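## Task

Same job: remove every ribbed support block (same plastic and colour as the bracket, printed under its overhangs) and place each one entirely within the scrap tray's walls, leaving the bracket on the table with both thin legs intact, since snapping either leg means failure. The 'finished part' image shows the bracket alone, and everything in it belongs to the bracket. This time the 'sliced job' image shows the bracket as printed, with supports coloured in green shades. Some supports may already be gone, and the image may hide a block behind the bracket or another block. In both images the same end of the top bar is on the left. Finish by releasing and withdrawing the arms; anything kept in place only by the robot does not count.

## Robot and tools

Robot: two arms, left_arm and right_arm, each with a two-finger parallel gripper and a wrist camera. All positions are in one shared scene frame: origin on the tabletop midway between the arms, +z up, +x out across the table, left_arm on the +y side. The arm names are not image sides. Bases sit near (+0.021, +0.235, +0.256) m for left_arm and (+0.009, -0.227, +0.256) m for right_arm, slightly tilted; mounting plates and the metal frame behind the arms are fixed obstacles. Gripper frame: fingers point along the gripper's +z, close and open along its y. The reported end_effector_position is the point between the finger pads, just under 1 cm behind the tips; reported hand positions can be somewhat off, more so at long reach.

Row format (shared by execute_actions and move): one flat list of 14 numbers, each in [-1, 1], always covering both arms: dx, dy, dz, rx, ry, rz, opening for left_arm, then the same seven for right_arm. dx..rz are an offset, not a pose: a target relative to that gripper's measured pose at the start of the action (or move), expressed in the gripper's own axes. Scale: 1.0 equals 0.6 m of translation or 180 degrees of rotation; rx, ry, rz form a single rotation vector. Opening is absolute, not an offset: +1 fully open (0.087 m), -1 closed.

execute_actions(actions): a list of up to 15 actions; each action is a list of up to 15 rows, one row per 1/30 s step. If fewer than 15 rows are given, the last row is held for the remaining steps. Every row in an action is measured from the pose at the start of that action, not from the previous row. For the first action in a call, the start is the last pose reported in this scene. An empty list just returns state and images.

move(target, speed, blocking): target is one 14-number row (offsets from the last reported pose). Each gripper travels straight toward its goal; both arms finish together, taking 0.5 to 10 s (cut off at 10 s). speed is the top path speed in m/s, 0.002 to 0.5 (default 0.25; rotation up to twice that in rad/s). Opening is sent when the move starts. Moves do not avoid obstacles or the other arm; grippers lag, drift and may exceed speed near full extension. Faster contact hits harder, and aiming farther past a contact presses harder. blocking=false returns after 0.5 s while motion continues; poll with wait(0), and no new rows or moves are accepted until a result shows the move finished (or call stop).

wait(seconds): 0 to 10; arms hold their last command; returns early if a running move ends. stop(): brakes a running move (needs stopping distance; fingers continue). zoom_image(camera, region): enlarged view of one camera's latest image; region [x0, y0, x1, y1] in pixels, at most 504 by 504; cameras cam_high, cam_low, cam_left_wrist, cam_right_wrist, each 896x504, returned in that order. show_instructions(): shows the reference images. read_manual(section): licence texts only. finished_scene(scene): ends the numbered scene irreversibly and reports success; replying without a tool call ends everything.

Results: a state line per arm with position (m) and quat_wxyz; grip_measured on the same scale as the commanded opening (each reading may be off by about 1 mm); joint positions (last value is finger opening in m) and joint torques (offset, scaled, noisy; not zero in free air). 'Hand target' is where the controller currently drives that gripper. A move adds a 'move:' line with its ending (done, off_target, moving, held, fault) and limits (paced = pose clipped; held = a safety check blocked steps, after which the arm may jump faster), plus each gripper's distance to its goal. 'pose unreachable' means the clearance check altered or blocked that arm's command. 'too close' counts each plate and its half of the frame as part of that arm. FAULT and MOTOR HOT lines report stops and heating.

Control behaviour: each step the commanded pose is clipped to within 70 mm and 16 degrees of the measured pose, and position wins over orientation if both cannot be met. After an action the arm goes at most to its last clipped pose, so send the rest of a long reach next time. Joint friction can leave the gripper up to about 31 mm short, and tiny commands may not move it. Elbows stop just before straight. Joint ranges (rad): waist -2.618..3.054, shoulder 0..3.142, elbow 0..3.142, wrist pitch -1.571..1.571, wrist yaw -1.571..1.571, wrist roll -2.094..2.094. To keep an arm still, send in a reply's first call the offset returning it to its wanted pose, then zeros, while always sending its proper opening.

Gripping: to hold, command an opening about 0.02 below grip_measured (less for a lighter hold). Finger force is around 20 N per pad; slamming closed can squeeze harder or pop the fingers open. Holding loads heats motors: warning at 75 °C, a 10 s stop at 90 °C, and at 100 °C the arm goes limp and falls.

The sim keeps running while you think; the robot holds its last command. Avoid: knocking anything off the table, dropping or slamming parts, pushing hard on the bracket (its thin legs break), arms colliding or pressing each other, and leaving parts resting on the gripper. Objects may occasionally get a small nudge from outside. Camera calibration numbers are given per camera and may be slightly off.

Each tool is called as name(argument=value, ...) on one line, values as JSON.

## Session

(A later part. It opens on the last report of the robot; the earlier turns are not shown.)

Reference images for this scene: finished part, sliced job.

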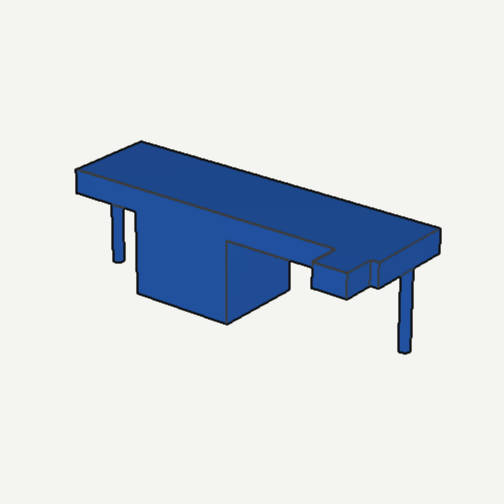

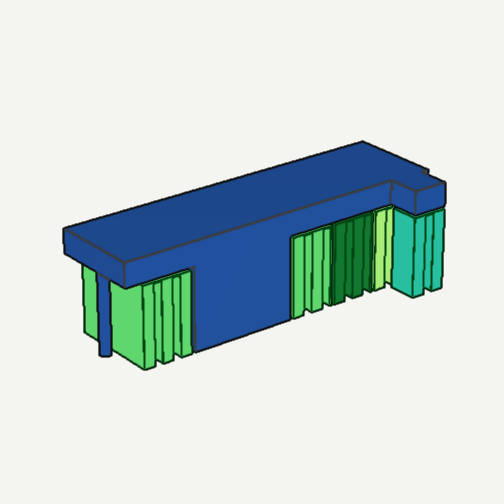

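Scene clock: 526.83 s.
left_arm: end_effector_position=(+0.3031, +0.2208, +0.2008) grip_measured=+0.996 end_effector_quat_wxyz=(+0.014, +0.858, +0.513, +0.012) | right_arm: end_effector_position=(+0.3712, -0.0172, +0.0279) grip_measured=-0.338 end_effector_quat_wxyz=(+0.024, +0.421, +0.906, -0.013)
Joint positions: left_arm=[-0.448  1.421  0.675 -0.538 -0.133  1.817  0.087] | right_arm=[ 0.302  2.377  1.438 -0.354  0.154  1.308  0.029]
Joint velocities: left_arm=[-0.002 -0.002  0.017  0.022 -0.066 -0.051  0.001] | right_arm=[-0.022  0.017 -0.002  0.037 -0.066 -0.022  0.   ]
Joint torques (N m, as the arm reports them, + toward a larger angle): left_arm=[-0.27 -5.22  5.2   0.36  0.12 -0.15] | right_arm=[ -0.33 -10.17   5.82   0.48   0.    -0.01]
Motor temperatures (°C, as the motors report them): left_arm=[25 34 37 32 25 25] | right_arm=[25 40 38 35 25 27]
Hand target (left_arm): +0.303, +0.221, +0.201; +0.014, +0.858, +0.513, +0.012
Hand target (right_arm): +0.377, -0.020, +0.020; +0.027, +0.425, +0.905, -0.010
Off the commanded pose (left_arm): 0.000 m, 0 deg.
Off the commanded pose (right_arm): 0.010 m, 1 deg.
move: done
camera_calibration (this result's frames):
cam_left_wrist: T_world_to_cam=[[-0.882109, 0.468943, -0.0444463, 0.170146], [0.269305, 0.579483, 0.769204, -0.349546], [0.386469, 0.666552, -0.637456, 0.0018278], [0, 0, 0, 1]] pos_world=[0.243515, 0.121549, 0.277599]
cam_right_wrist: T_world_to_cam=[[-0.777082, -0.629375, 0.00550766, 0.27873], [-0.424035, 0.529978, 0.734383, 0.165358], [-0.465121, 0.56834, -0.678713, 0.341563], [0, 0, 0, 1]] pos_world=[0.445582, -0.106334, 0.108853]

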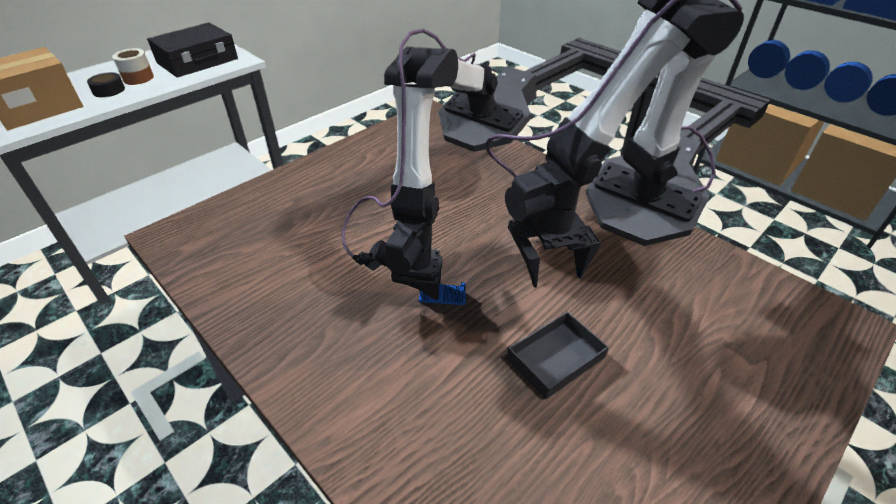

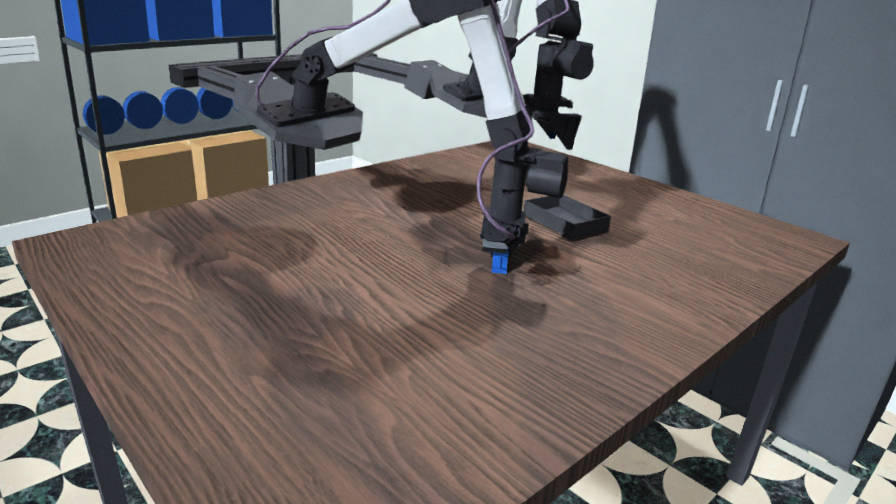

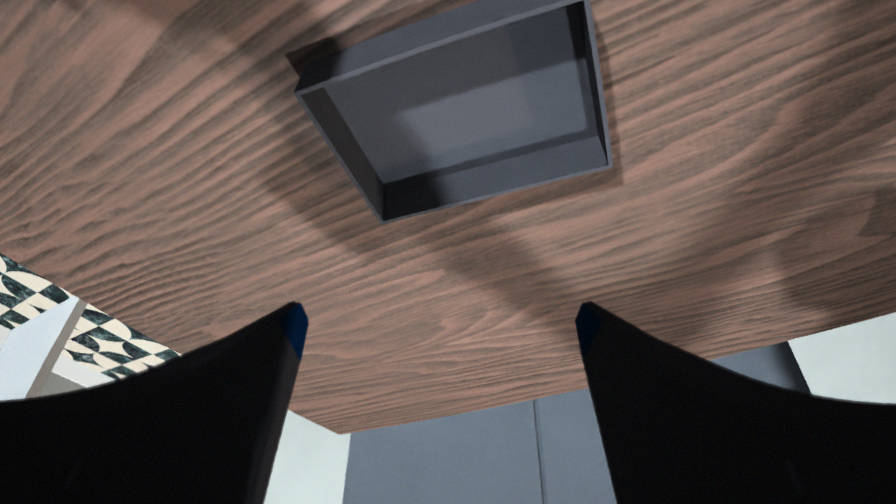

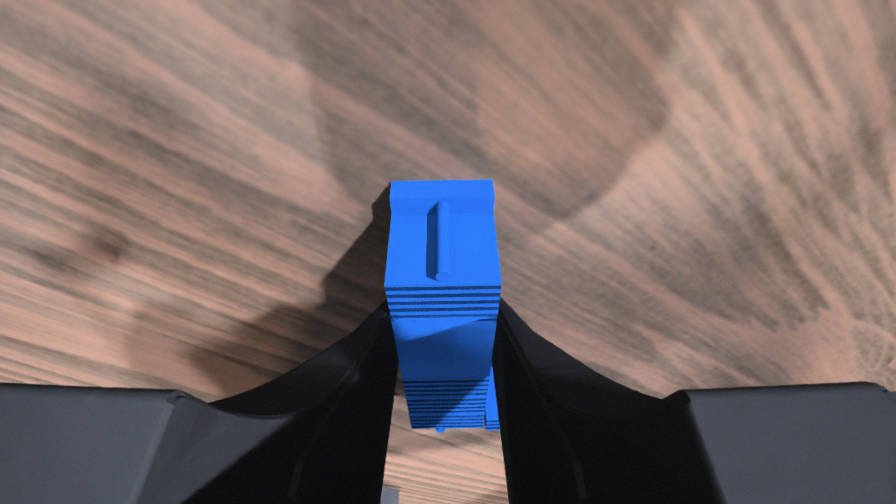

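move(target=[0, 0, 0, 0, 0, 0, 1, -0.0087, 0.0043, 0.0203, 0.002, 0.001, 0, -0.385], speed=0.015)

Scene clock: 538.90 s.
left_arm: end_effector_position=(+0.3031, +0.2208, +0.2008) grip_measured=+0.996 end_effector_quat_wxyz=(+0.014, +0.858, +0.513, +0.012) | right_arm: end_effector_position=(+0.3737, -0.0153, +0.0278) grip_measured=-0.338 end_effector_quat_wxyz=(+0.021, +0.417, +0.909, -0.013)
Joint positions: left_arm=[-0.448  1.421  0.675 -0.538 -0.133  1.817  0.087] | right_arm=[ 0.302  2.388  1.463 -0.372  0.149  1.298  0.029]
Joint velocities: left_arm=[-0.007  0.027  0.017 -0.081 -0.007 -0.051 -0.   ] | right_arm=[-0.017 -0.012 -0.007 -0.022 -0.051 -0.007  0.001]
Joint torques (N m, as the arm reports them, + toward a larger angle): left_arm=[-0.31 -5.21  5.08  0.37  0.11 -0.17] | right_arm=[-0.62 -9.63  5.88  0.48  0.03  0.01]
Motor temperatures (°C, as the motors report them): left_arm=[25 34 36 31 25 25] | right_arm=[25 42 37 34 25 27]
Hand target (left_arm): +0.303, +0.221, +0.201; +0.014, +0.858, +0.513, +0.012
Hand target (right_arm): +0.377, -0.020, +0.016; +0.022, +0.422, +0.906, -0.015
Off the commanded pose (left_arm): 0.000 m, 0 deg.
Off the commanded pose (right_arm): 0.013 m, 1 deg.
move: off_target (right_arm)
camera_calibration (this result's frames):
cam_left_wrist: T_world_to_cam=[[-0.882109, 0.468943, -0.0444463, 0.170146], [0.269305, 0.579483, 0.769204, -0.349546], [0.386469, 0.666552, -0.637456, 0.0018278], [0, 0, 0, 1]] pos_world=[0.243515, 0.121549, 0.277599]
cam_right_wrist: T_world_to_cam=[[-0.770743, -0.637089, 0.00856933, 0.2793], [-0.425017, 0.524108, 0.738019, 0.165641], [-0.474675, 0.565181, -0.674725, 0.344897], [0, 0, 0, 1]] pos_world=[0.449382, -0.103804, 0.108071]

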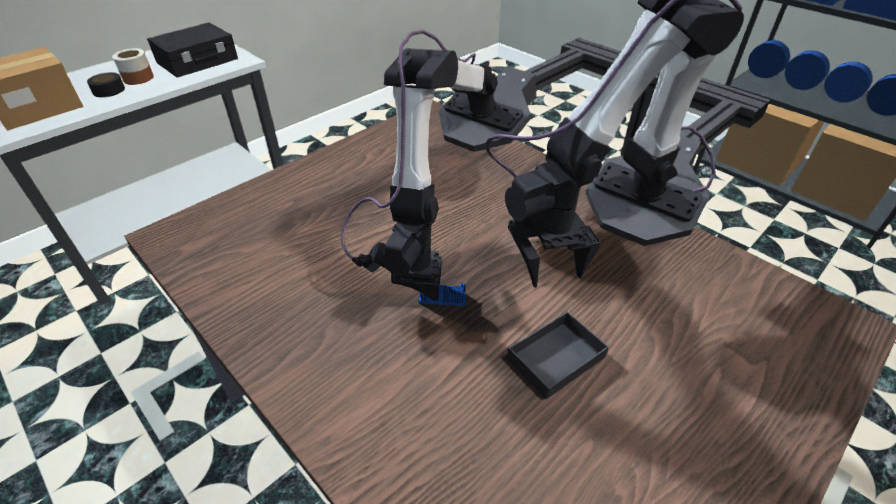

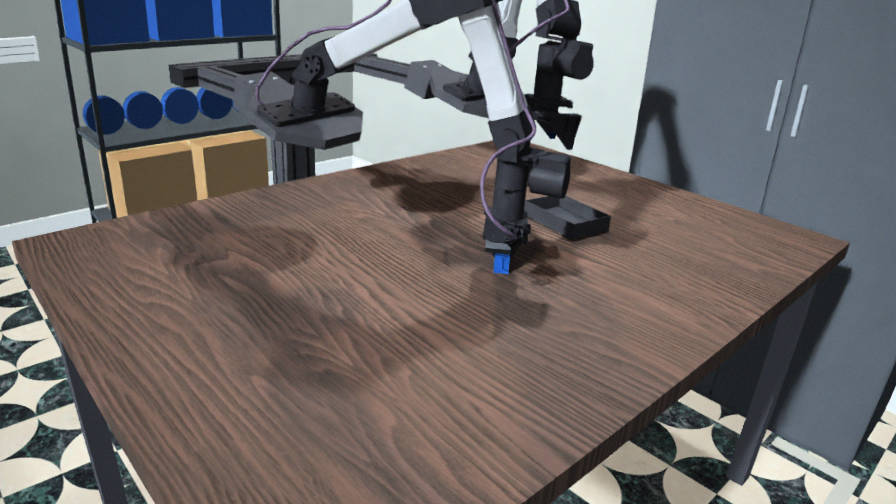

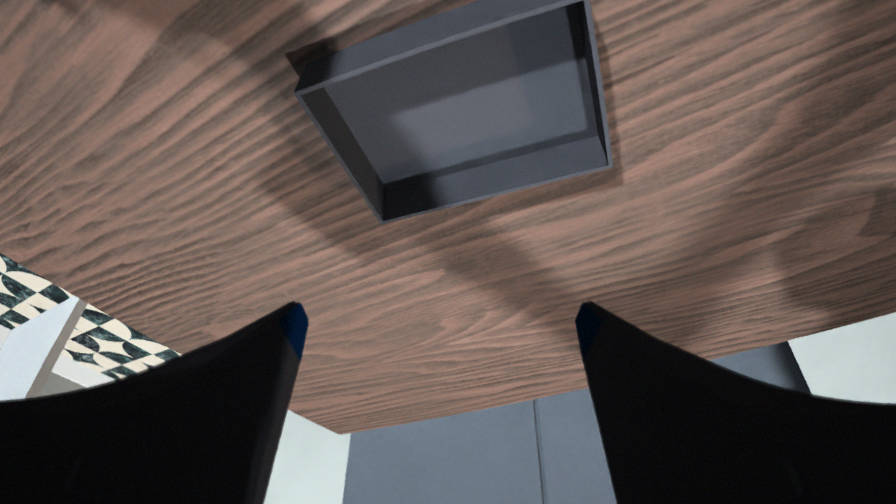

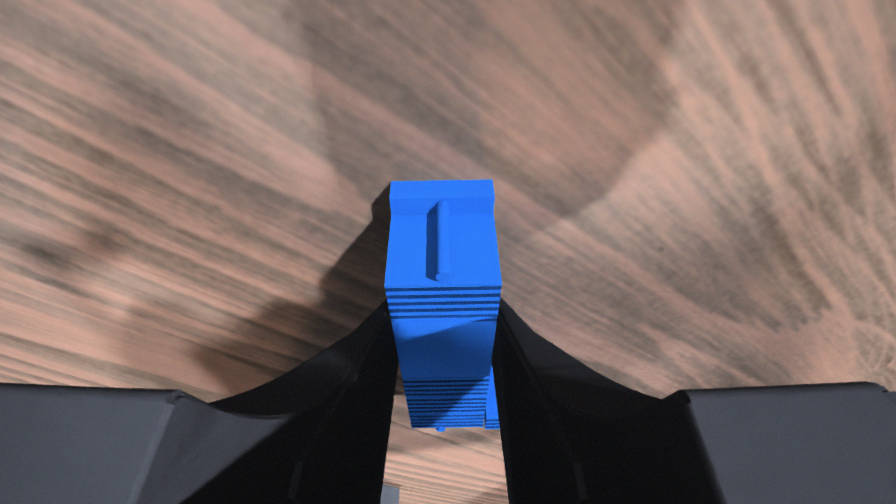

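execute_actions(actions=[[[0,0,0,0,0,0,1,0,0,0,0,0,0,-0.385],[0,0,0,0,0,0,1,0,0,0,0,0,0,-0.385],[0,0,0,0,0,0,1,0,0,0,0,0,0,-0.37],[0,0,0,0,0,0,1,0,0,0,0,0,0,-0.355],[0,0,0,0,0,0,1,0,0,0,0,0,0,-0.34],[0,0,0,0,0,0,1,0,0,0,0,0,0,-0.325],[0,0,0,0,0,0,1,0,0,0,0,0,0,-0.31],[0,0,0,0,0,0,1,0,0,0,0,0,0,-0.29],[0,0,0,0,0,0,1,0,0,0,0,0,0,-0.26],[0,0,0,0,0,0,1,0,0,0,0,0,0,-0.22],[0,0,0,0,0,0,1,0,0,0,0,0,0,-0.17],[0,0,0,0,0,0,1,0,0,0,0,0,0,-0.12],[0,0,0,0,0,0,1,0,0,0,0,0,0,-0.07],[0,0,0,0,0,0,1,0,0,0,0,0,0,-0.03],[0,0,0,0,0,0,1,0,0,0,0,0,0,0.0]]])

move(target=[0, 0, 0, 0, 0, 0, 1, -0.007, 0, 0, 0, 0.066, 0, 0.0], speed=0.06)

Scene clock: 549.87 s.
left_arm: end_effector_position=(+0.3031, +0.2208, +0.2008) grip_measured=+0.996 end_effector_quat_wxyz=(+0.014, +0.858, +0.513, +0.012) | right_arm: end_effector_position=(+0.3737, -0.0153, +0.0281) grip_measured=-0.015 end_effector_quat_wxyz=(+0.021, +0.417, +0.909, -0.013)
Joint positions: left_arm=[-0.448  1.421  0.675 -0.538 -0.133  1.817  0.087] | right_arm=[ 0.302  2.387  1.463 -0.373  0.149  1.298  0.043]
Joint velocities: left_arm=[-0.002 -0.002 -0.002 -0.022 -0.037  0.022 -0.   ] | right_arm=[-0.007 -0.002 -0.007 -0.022 -0.037  0.022  0.025]
Joint torques (N m, as the arm reports them, + toward a larger angle): left_arm=[-0.31 -5.22  5.18  0.37  0.12 -0.13] | right_arm=[  0.77 -12.39   4.19   0.33   0.03   0.05]
Motor temperatures (°C, as the motors report them): left_arm=[25 35 36 31 25 25] | right_arm=[25 43 37 34 25 27]
Hand target (left_arm): +0.303, +0.221, +0.201; +0.014, +0.858, +0.513, +0.012
Hand target (right_arm): +0.374, -0.015, +0.028; +0.021, +0.417, +0.909, -0.013
Off the commanded pose (left_arm): 0.000 m, 0 deg.
Off the commanded pose (right_arm): 0.000 m, 0 deg.
camera_calibration (this result's frames):
cam_left_wrist: T_world_to_cam=[[-0.882109, 0.468943, -0.0444463, 0.170146], [0.269305, 0.579483, 0.769204, -0.349546], [0.386469, 0.666552, -0.637456, 0.0018278], [0, 0, 0, 1]] pos_world=[0.243515, 0.121549, 0.277599]
cam_right_wrist: T_world_to_cam=[[-0.770743, -0.637089, 0.00856933, 0.279351], [-0.425017, 0.524108, 0.738019, 0.165457], [-0.474675, 0.565181, -0.674725, 0.345124], [0, 0, 0, 1]] pos_world=[0.449451, -0.103803, 0.10836]

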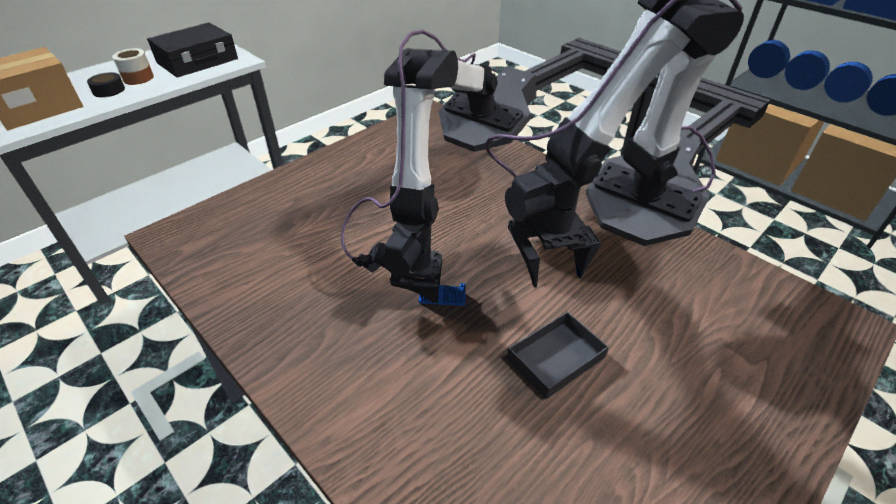

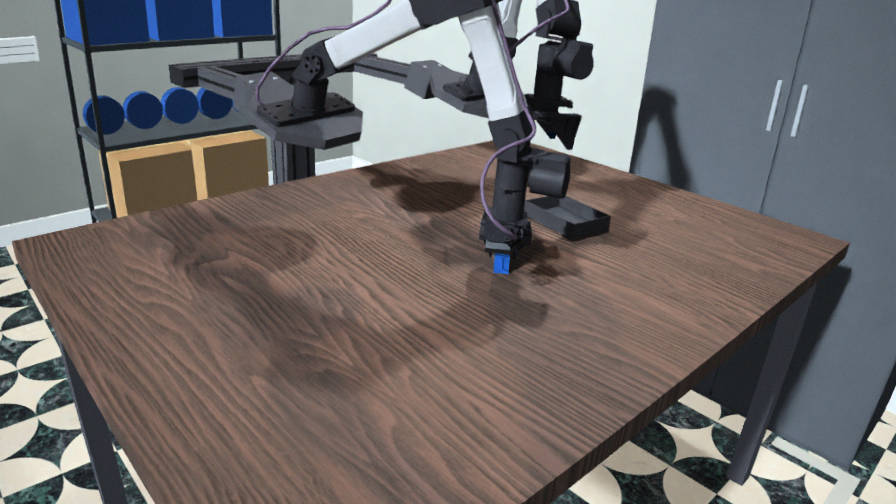

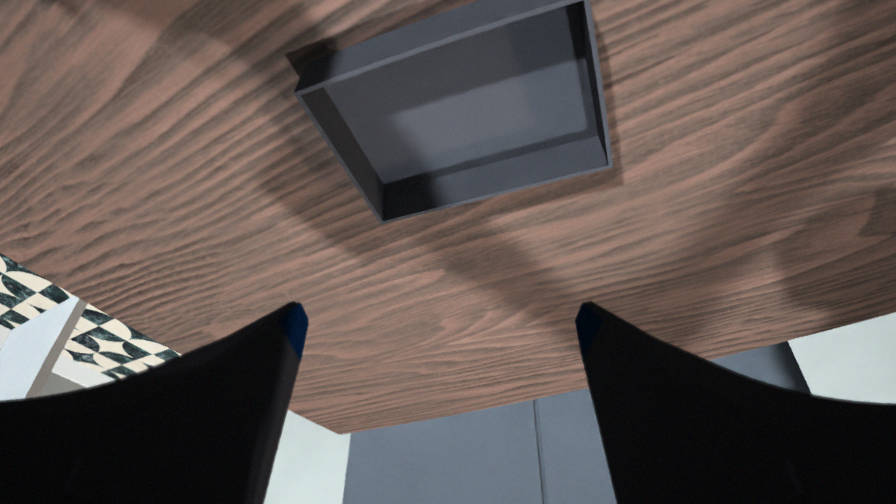

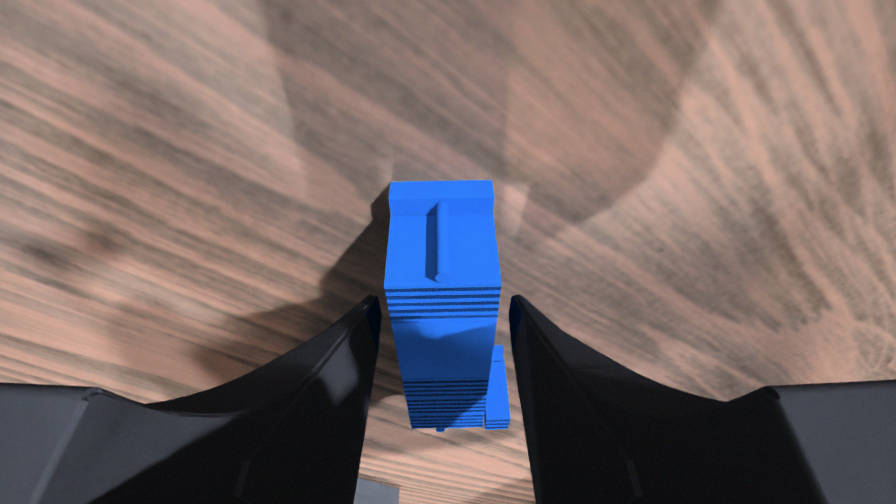

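Scene clock: 551.93 s.
left_arm: end_effector_position=(+0.3031, +0.2208, +0.2008) grip_measured=+0.996 end_effector_quat_wxyz=(+0.014, +0.858, +0.513, +0.012) | right_arm: end_effector_position=(+0.3747, -0.0158, +0.0319) grip_measured=+0.000 end_effector_quat_wxyz=(-0.067, +0.415, +0.907, +0.028)
Joint positions: left_arm=[-0.448  1.421  0.675 -0.538 -0.133  1.817  0.087] | right_arm=[ 0.225  2.431  1.555 -0.476 -0.057  1.223  0.044]
Joint velocities: left_arm=[-0.007 -0.012 -0.017  0.022  0.022 -0.066  0.   ] | right_arm=[ 0.002 -0.007 -0.012 -0.022  0.007 -0.007 -0.   ]
Joint torques (N m, as the arm reports them, + toward a larger angle): left_arm=[-0.3  -5.18  5.15  0.38  0.14 -0.17] | right_arm=[ -0.48 -11.17   6.16   0.06  -0.19  -0.05]
Motor temperatures (°C, as the motors report them): left_arm=[25 35 36 31 25 25] | right_arm=[25 43 37 34 25 27]
Hand target (left_arm): +0.303, +0.221, +0.201; +0.014, +0.858, +0.513, +0.012
Hand target (right_arm): +0.376, -0.018, +0.028; -0.073, +0.416, +0.906, +0.029
Off the commanded pose (left_arm): 0.000 m, 0 deg.
Off the commanded pose (right_arm): 0.005 m, 1 deg.
move: done
camera_calibration (this result's frames):
cam_left_wrist: T_world_to_cam=[[-0.882109, 0.468943, -0.0444463, 0.170146], [0.269305, 0.579483, 0.769204, -0.349546], [0.386469, 0.666552, -0.637456, 0.0018278], [0, 0, 0, 1]] pos_world=[0.243515, 0.121549, 0.277599]
cam_right_wrist: T_world_to_cam=[[-0.768485, -0.639778, 0.0107547, 0.278821], [-0.324522, 0.404184, 0.855173, 0.120013], [-0.551467, 0.653697, -0.518231, 0.373657], [0, 0, 0, 1]] pos_world=[0.459276, -0.114382, 0.0880102]

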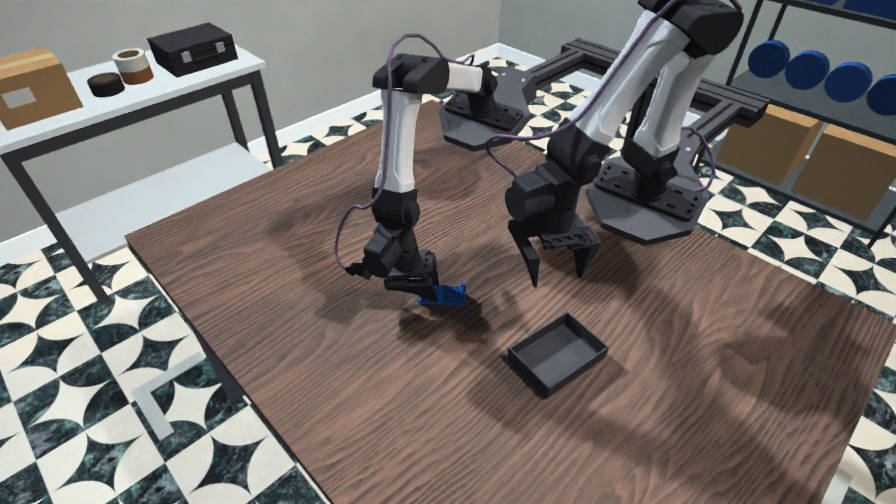

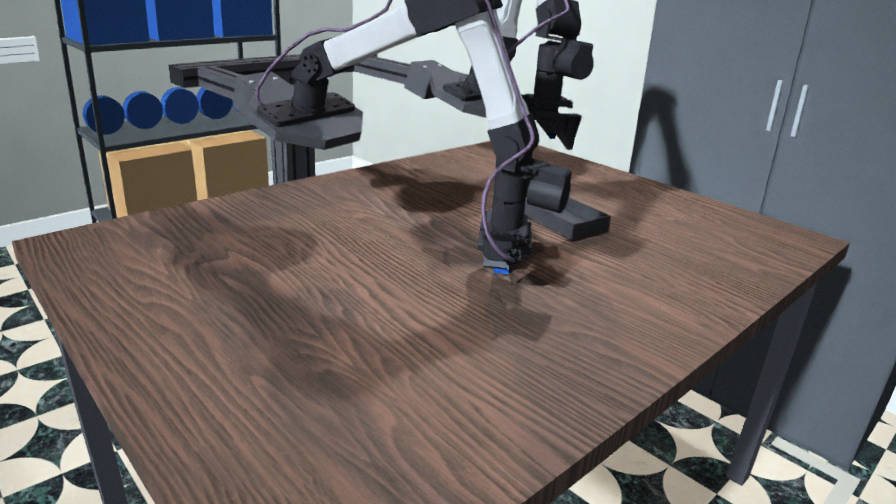

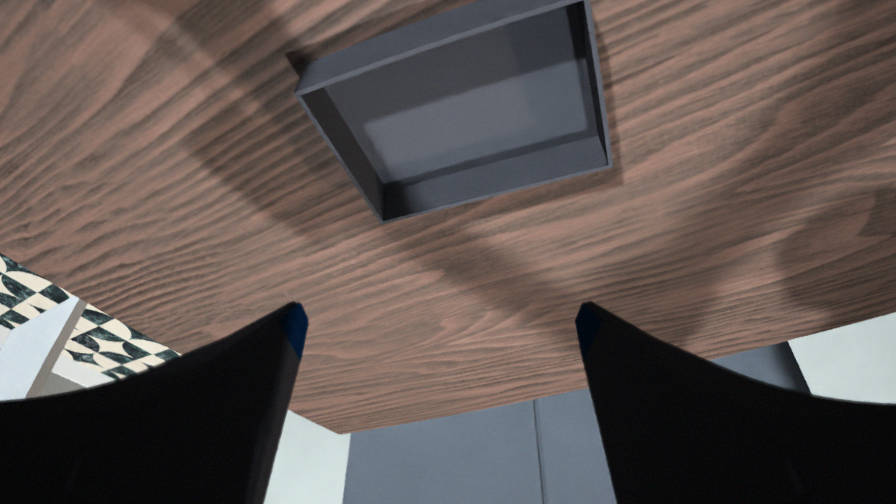

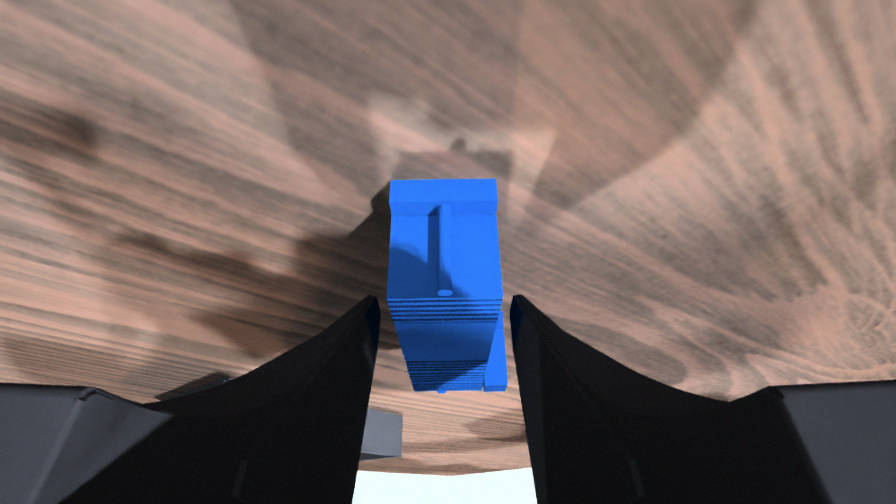

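move(target=[-0.2972, 0.185, 0.1645, 0.0111, -0.0041, 0.1169, -0.45, -0.0062, -0.0007, 0.0177, 0, 0, 0, 0.0], speed=0.15)

Scene clock: 567.53 s.
left_arm: end_effector_position=(+0.3155, +0.0071, +0.1097) grip_measured=-0.450 end_effector_quat_wxyz=(+0.014, +0.936, +0.350, -0.005) | right_arm: end_effector_position=(+0.3715, -0.0161, +0.0263) grip_measured=+0.000 end_effector_quat_wxyz=(-0.070, +0.414, +0.907, +0.027)
Joint positions: left_arm=[-0.978  2.147  1.122 -0.377 -0.222  1.649  0.024] | right_arm=[ 0.225  2.446  1.555 -0.468 -0.059  1.222  0.044]
Joint velocities: left_arm=[-0.012 -0.002 -0.012  0.022  0.007  0.007 -0.001] | right_arm=[ 0.002 -0.007  0.012 -0.022 -0.037 -0.022 -0.001]
Joint torques (N m, as the arm reports them, + toward a larger angle): left_arm=[-2.95 -7.48  5.83  0.29  0.01 -0.19] | right_arm=[ -0.09 -11.29   5.66   0.25  -0.07  -0.02]
Motor temperatures (°C, as the motors report them): left_arm=[25 35 36 31 25 25] | right_arm=[25 46 36 33 25 27]
Hand target (left_arm): +0.315, +0.006, +0.104; +0.005, +0.937, +0.349, -0.004
Hand target (right_arm): +0.376, -0.018, +0.021; -0.067, +0.415, +0.907, +0.028
Off the commanded pose (left_arm): 0.007 m, 2 deg.
Off the commanded pose (right_arm): 0.007 m, 0 deg.
move: done
camera_calibration (this result's frames):
cam_left_wrist: T_world_to_cam=[[-0.660085, 0.75062, -0.0292893, 0.203578], [0.478751, 0.450413, 0.753608, -0.2224], [0.578865, 0.483423, -0.656671, 0.0240763], [0, 0, 0, 1]] pos_world=[0.226916, -0.0642768, 0.189375]
cam_right_wrist: T_world_to_cam=[[-0.767402, -0.640959, 0.0163267, 0.275652], [-0.319068, 0.40385, 0.85738, 0.121853], [-0.556139, 0.652746, -0.514424, 0.370807], [0, 0, 0, 1]] pos_world=[0.456636, -0.114571, 0.0817771]

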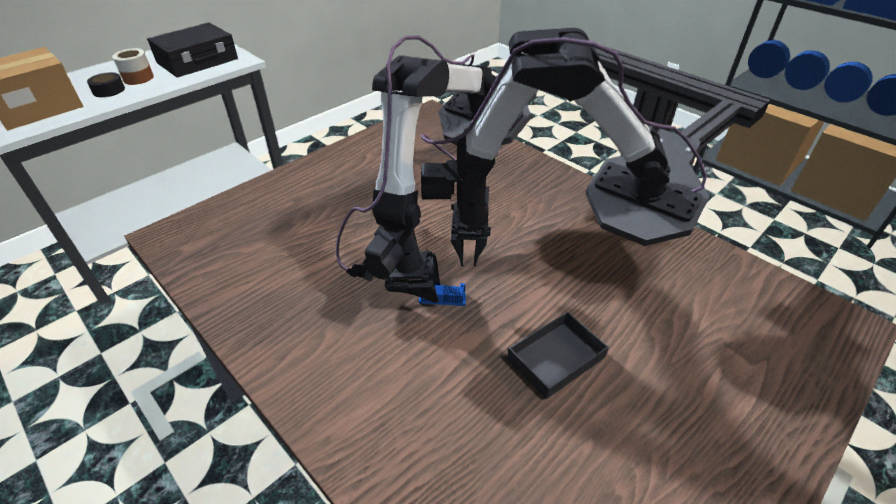

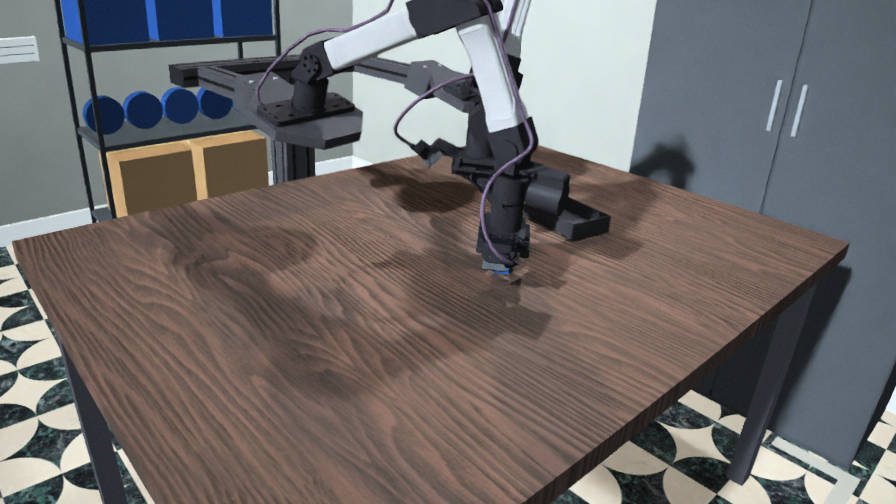

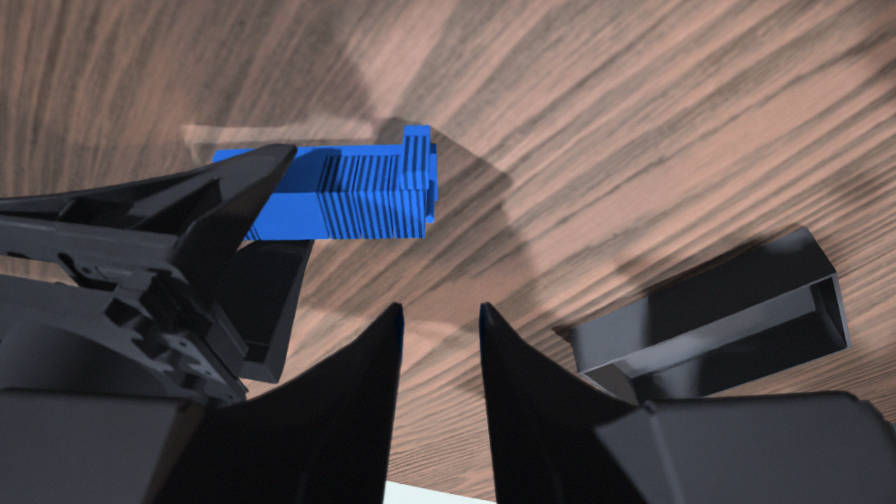

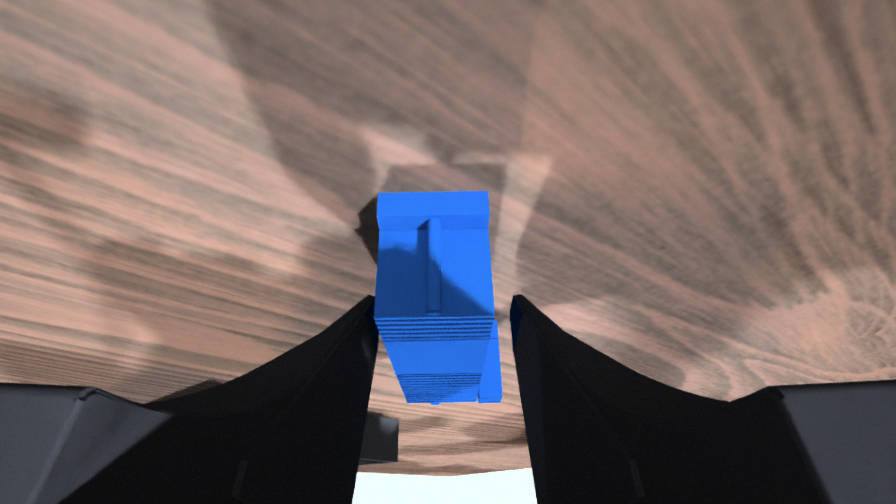

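execute_actions(actions=[])

Scene clock: 583.80 s.
left_arm: end_effector_position=(+0.3156, +0.0072, +0.1097) grip_measured=-0.450 end_effector_quat_wxyz=(+0.013, +0.936, +0.350, -0.005) | right_arm: end_effector_position=(+0.3716, -0.0161, +0.0263) grip_measured=+0.000 end_effector_quat_wxyz=(-0.070, +0.414, +0.907, +0.027)
Joint positions: left_arm=[-0.978  2.147  1.122 -0.377 -0.223  1.649  0.024] | right_arm=[ 0.225  2.446  1.555 -0.468 -0.059  1.222  0.044]
Joint velocities: left_arm=[ 0.002  0.002 -0.012 -0.051 -0.022 -0.051  0.   ] | right_arm=[-0.022  0.007 -0.002  0.095  0.007 -0.066 -0.001]
Joint torques (N m, as the arm reports them, + toward a larger angle): left_arm=[-2.99 -7.44  5.82  0.28  0.02 -0.18] | right_arm=[ -0.05 -11.25   5.67   0.26  -0.08  -0.03]
Motor temperatures (°C, as the motors report them): left_arm=[25 37 36 30 25 25] | right_arm=[25 48 36 33 25 27]
Hand target (left_arm): +0.315, +0.006, +0.104; +0.005, +0.937, +0.349, -0.004
Hand target (right_arm): +0.376, -0.018, +0.021; -0.067, +0.415, +0.907, +0.028
Off the commanded pose (left_arm): 0.007 m, 2 deg.
Off the commanded pose (right_arm): 0.007 m, 0 deg.
camera_calibration (this result's frames):
cam_left_wrist: T_world_to_cam=[[-0.660081, 0.750625, -0.0292334, 0.203561], [0.478341, 0.45001, 0.754109, -0.222433], [0.579209, 0.483789, -0.656098, 0.0238205], [0, 0, 0, 1]] pos_world=[0.226968, -0.0642251, 0.189318]
cam_right_wrist: T_world_to_cam=[[-0.767427, -0.640938, 0.0159672, 0.27576], [-0.31936, 0.403743, 0.857322, 0.121985], [-0.555937, 0.652832, -0.514534, 0.370756], [0, 0, 0, 1]] pos_world=[0.4567, -0.114547, 0.0817829]

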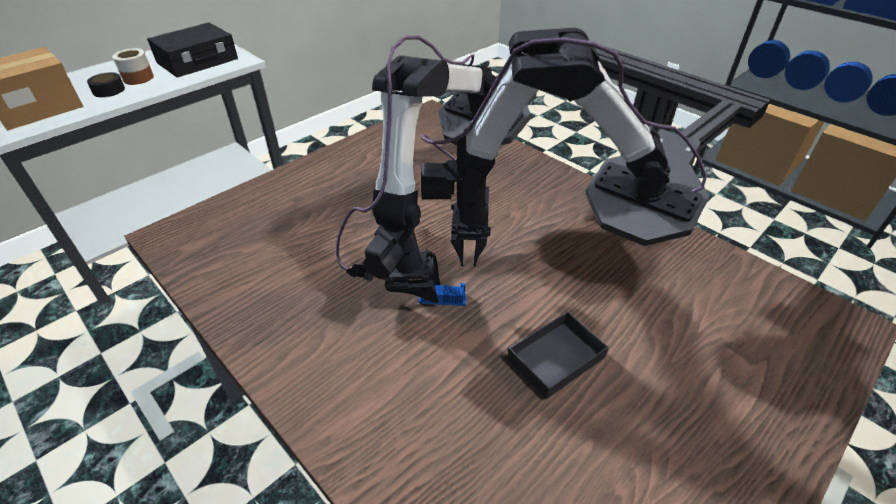

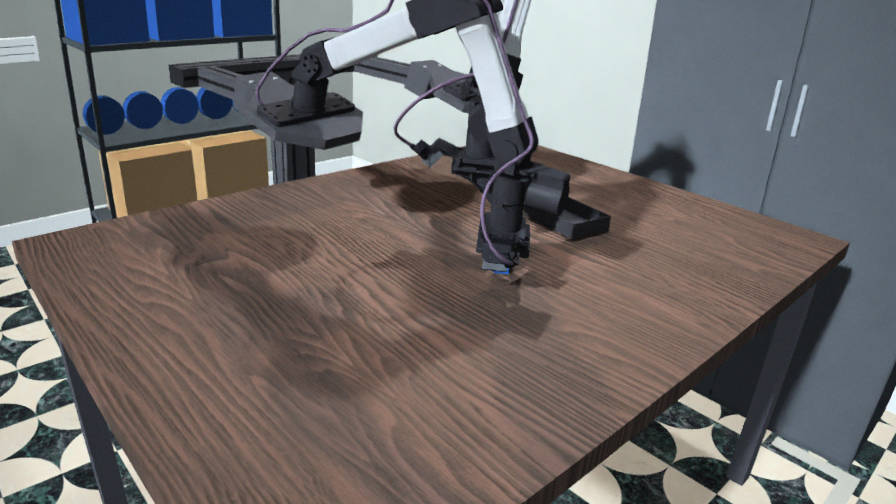

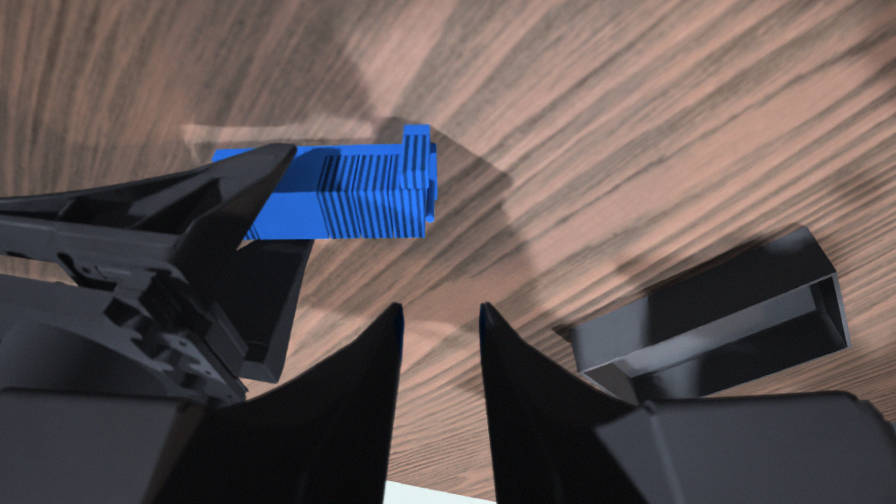

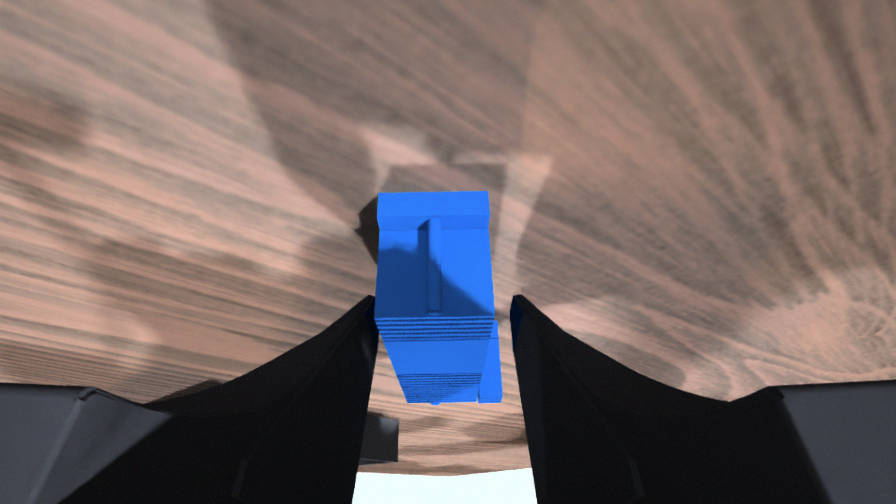

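execute_actions(actions=[[[0,0,0,0,0,0,-0.45,0,0,0,0,0,0,-0.03],[0,0,0,0,0,0,-0.45,0,0,0,0,0,0,-0.06],[0,0,0,0,0,0,-0.45,0,0,0,0,0,0,-0.09],[0,0,0,0,0,0,-0.45,0,0,0,0,0,0,-0.12],[0,0,0,0,0,0,-0.45,0,0,0,0,0,0,-0.14],[0,0,0,0,0,0,-0.45,0,0,0,0,0,0,-0.16],[0,0,0,0,0,0,-0.45,0,0,0,0,0,0,-0.18],[0,0,0,0,0,0,-0.45,0,0,0,0,0,0,-0.20],[0,0,0,0,0,0,-0.45,0,0,0,0,0,0,-0.215],[0,0,0,0,0,0,-0.45,0,0,0,0,0,0,-0.23],[0,0,0,0,0,0,-0.45,0,0,0,0,0,0,-0.245],[0,0,0,0,0,0,-0.45,0,0,0,0,0,0,-0.26],[0,0,0,0,0,0,-0.45,0,0,0,0,0,0,-0.27],[0,0,0,0,0,0,-0.45,0,0,0,0,0,0,-0.28],[0,0,0,0,0,0,-0.45,0,0,0,0,0,0,-0.29]],[[0,0,0,0,0,0,-0.45,0,0,0,0,0,0,-0.30],[0,0,0,0,0,0,-0.45,0,0,0,0,0,0,-0.308],[0,0,0,0,0,0,-0.45,0,0,0,0,0,0,-0.316],[0,0,0,0,0,0,-0.45,0,0,0,0,0,0,-0.324],[0,0,0,0,0,0,-0.45,0,0,0,0,0,0,-0.332],[0,0,0,0,0,0,-0.45,0,0,0,0,0,0,-0.34],[0,0,0,0,0,0,-0.45,0,0,0,0,0,0,-0.346],[0,0,0,0,0,0,-0.45,0,0,0,0,0,0,-0.352],[0,0,0,0,0,0,-0.45,0,0,0,0,0,0,-0.358],[0,0,0,0,0,0,-0.45,0,0,0,0,0,0,-0.364],[0,0,0,0,0,0,-0.45,0,0,0,0,0,0,-0.37],[0,0,0,0,0,0,-0.45,0,0,0,0,0,0,-0.375],[0,0,0,0,0,0,-0.45,0,0,0,0,0,0,-0.38],[0,0,0,0,0,0,-0.45,0,0,0,0,0,0,-0.385],[0,0,0,0,0,0,-0.45,0,0,0,0,0,0,-0.385]]])

zoom_image(camera="cam_left_wrist", region=[280, 90, 520, 330])

Scene clock: 593.00 s.
left_arm: end_effector_position=(+0.3156, +0.0072, +0.1097) grip_measured=-0.450 end_effector_quat_wxyz=(+0.013, +0.936, +0.350, -0.005) | right_arm: end_effector_position=(+0.3719, -0.0160, +0.0262) grip_measured=-0.337 end_effector_quat_wxyz=(-0.070, +0.414, +0.907, +0.027)
Joint positions: left_arm=[-0.978  2.147  1.122 -0.377 -0.223  1.649  0.024] | right_arm=[ 0.225  2.446  1.555 -0.466 -0.059  1.222  0.029]
Joint velocities: left_arm=[-0.002  0.007 -0.007 -0.007  0.007 -0.037  0.001] | right_arm=[ 0.017 -0.007 -0.002  0.022 -0.022 -0.051 -0.   ]
Joint torques (N m, as the arm reports them, + toward a larger angle): left_arm=[-2.39 -9.41  4.13  0.33  0.14 -0.15] | right_arm=[ -0.09 -11.22   5.6    0.24  -0.08  -0.04]
Motor temperatures (°C, as the motors report them): left_arm=[25 38 36 30 25 25] | right_arm=[25 49 35 32 25 27]
Hand target (left_arm): +0.316, +0.007, +0.110; +0.013, +0.936, +0.350, -0.005
Hand target (right_arm): +0.376, -0.018, +0.021; -0.067, +0.415, +0.907, +0.028
Off the commanded pose (left_arm): 0.000 m, 0 deg.
Off the commanded pose (right_arm): 0.000 m, 0 deg.
pose unreachable (right arm): on one or more control steps of this call, first in action 0 (counted from 0), this arm could not follow its commanded pose, so it was not sent that pose on those steps. On the call's last step it was still not sent that pose. It may still have moved: this result reports where it is.
cause: the commanded pose would bring a part of the arm too close to another arm (this arm's forearm (the part past joint 3) and the other arm's wrist (the part past joint 4)).
camera_calibration (this result's frames):
cam_left_wrist: T_world_to_cam=[[-0.660081, 0.750625, -0.0292334, 0.203561], [0.478341, 0.45001, 0.754109, -0.222433], [0.579209, 0.483789, -0.656098, 0.0238205], [0, 0, 0, 1]] pos_world=[0.226968, -0.0642251, 0.189318]
cam_right_wrist: T_world_to_cam=[[-0.767501, -0.640875, 0.0148886, 0.276084], [-0.320238, 0.403424, 0.857145, 0.122382], [-0.555329, 0.653091, -0.514861, 0.370605], [0, 0, 0, 1]] pos_world=[0.456894, -0.114475, 0.0818005]

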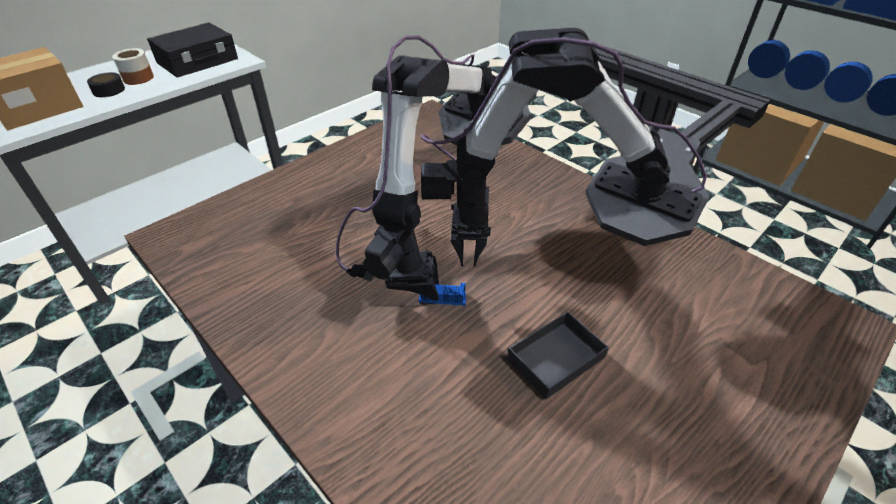

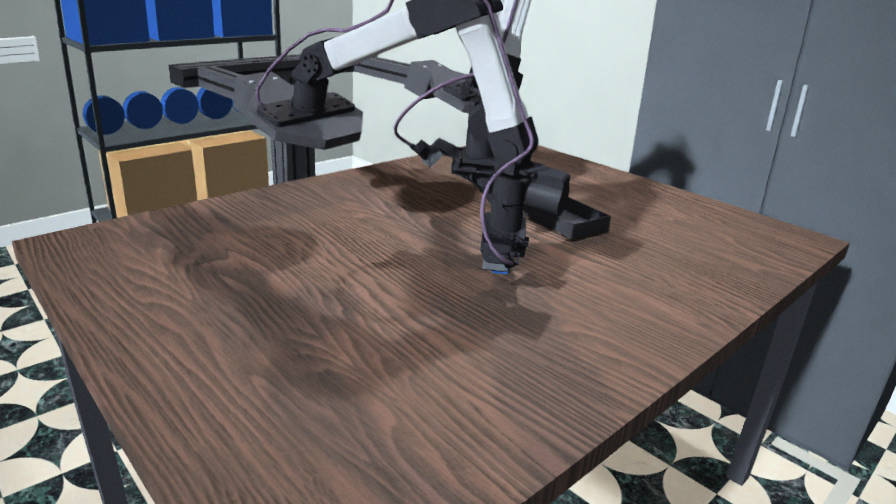

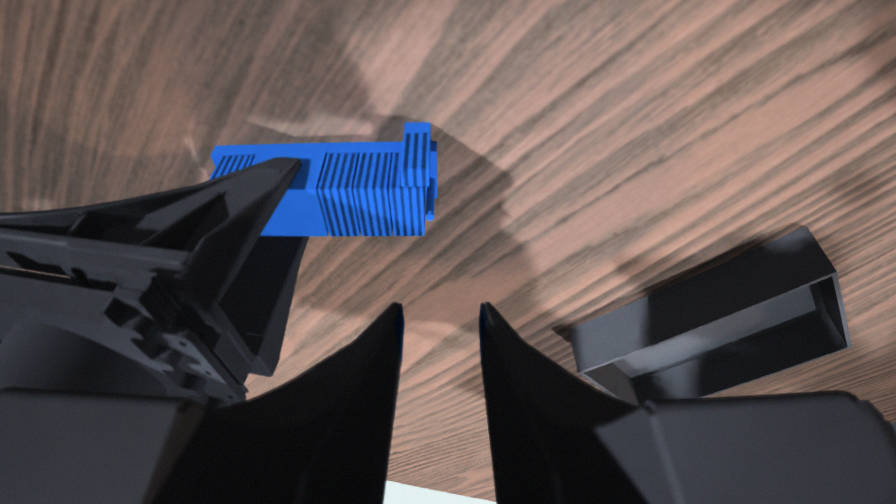

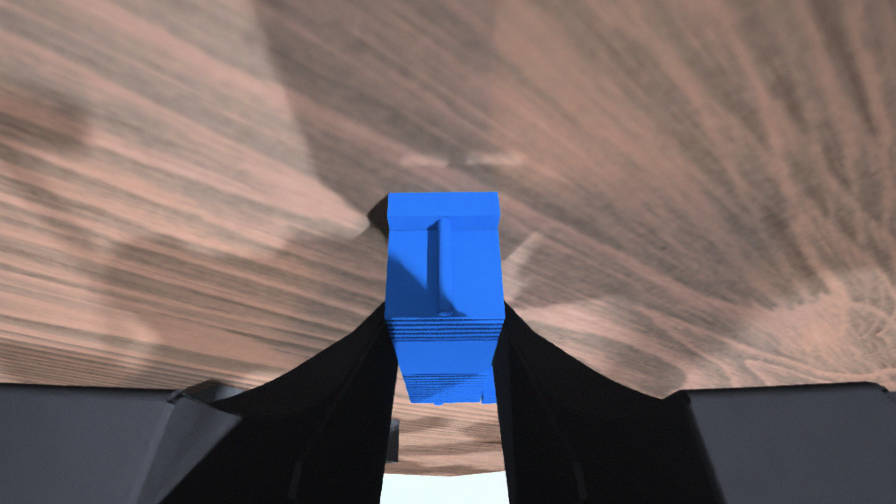

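Region (280, 90, 520, 330) of cam_left_wrist's 896x504 image, scaled by 2.100, with more detail than that image has.

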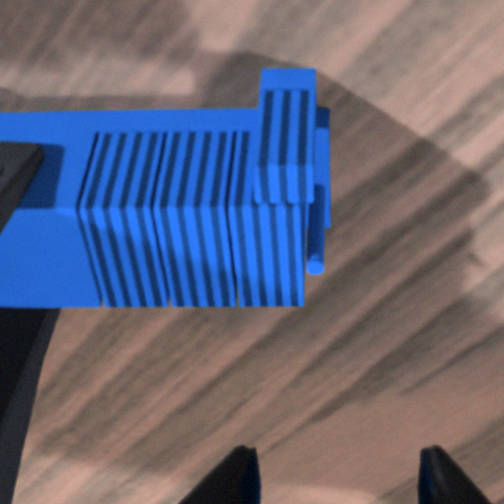

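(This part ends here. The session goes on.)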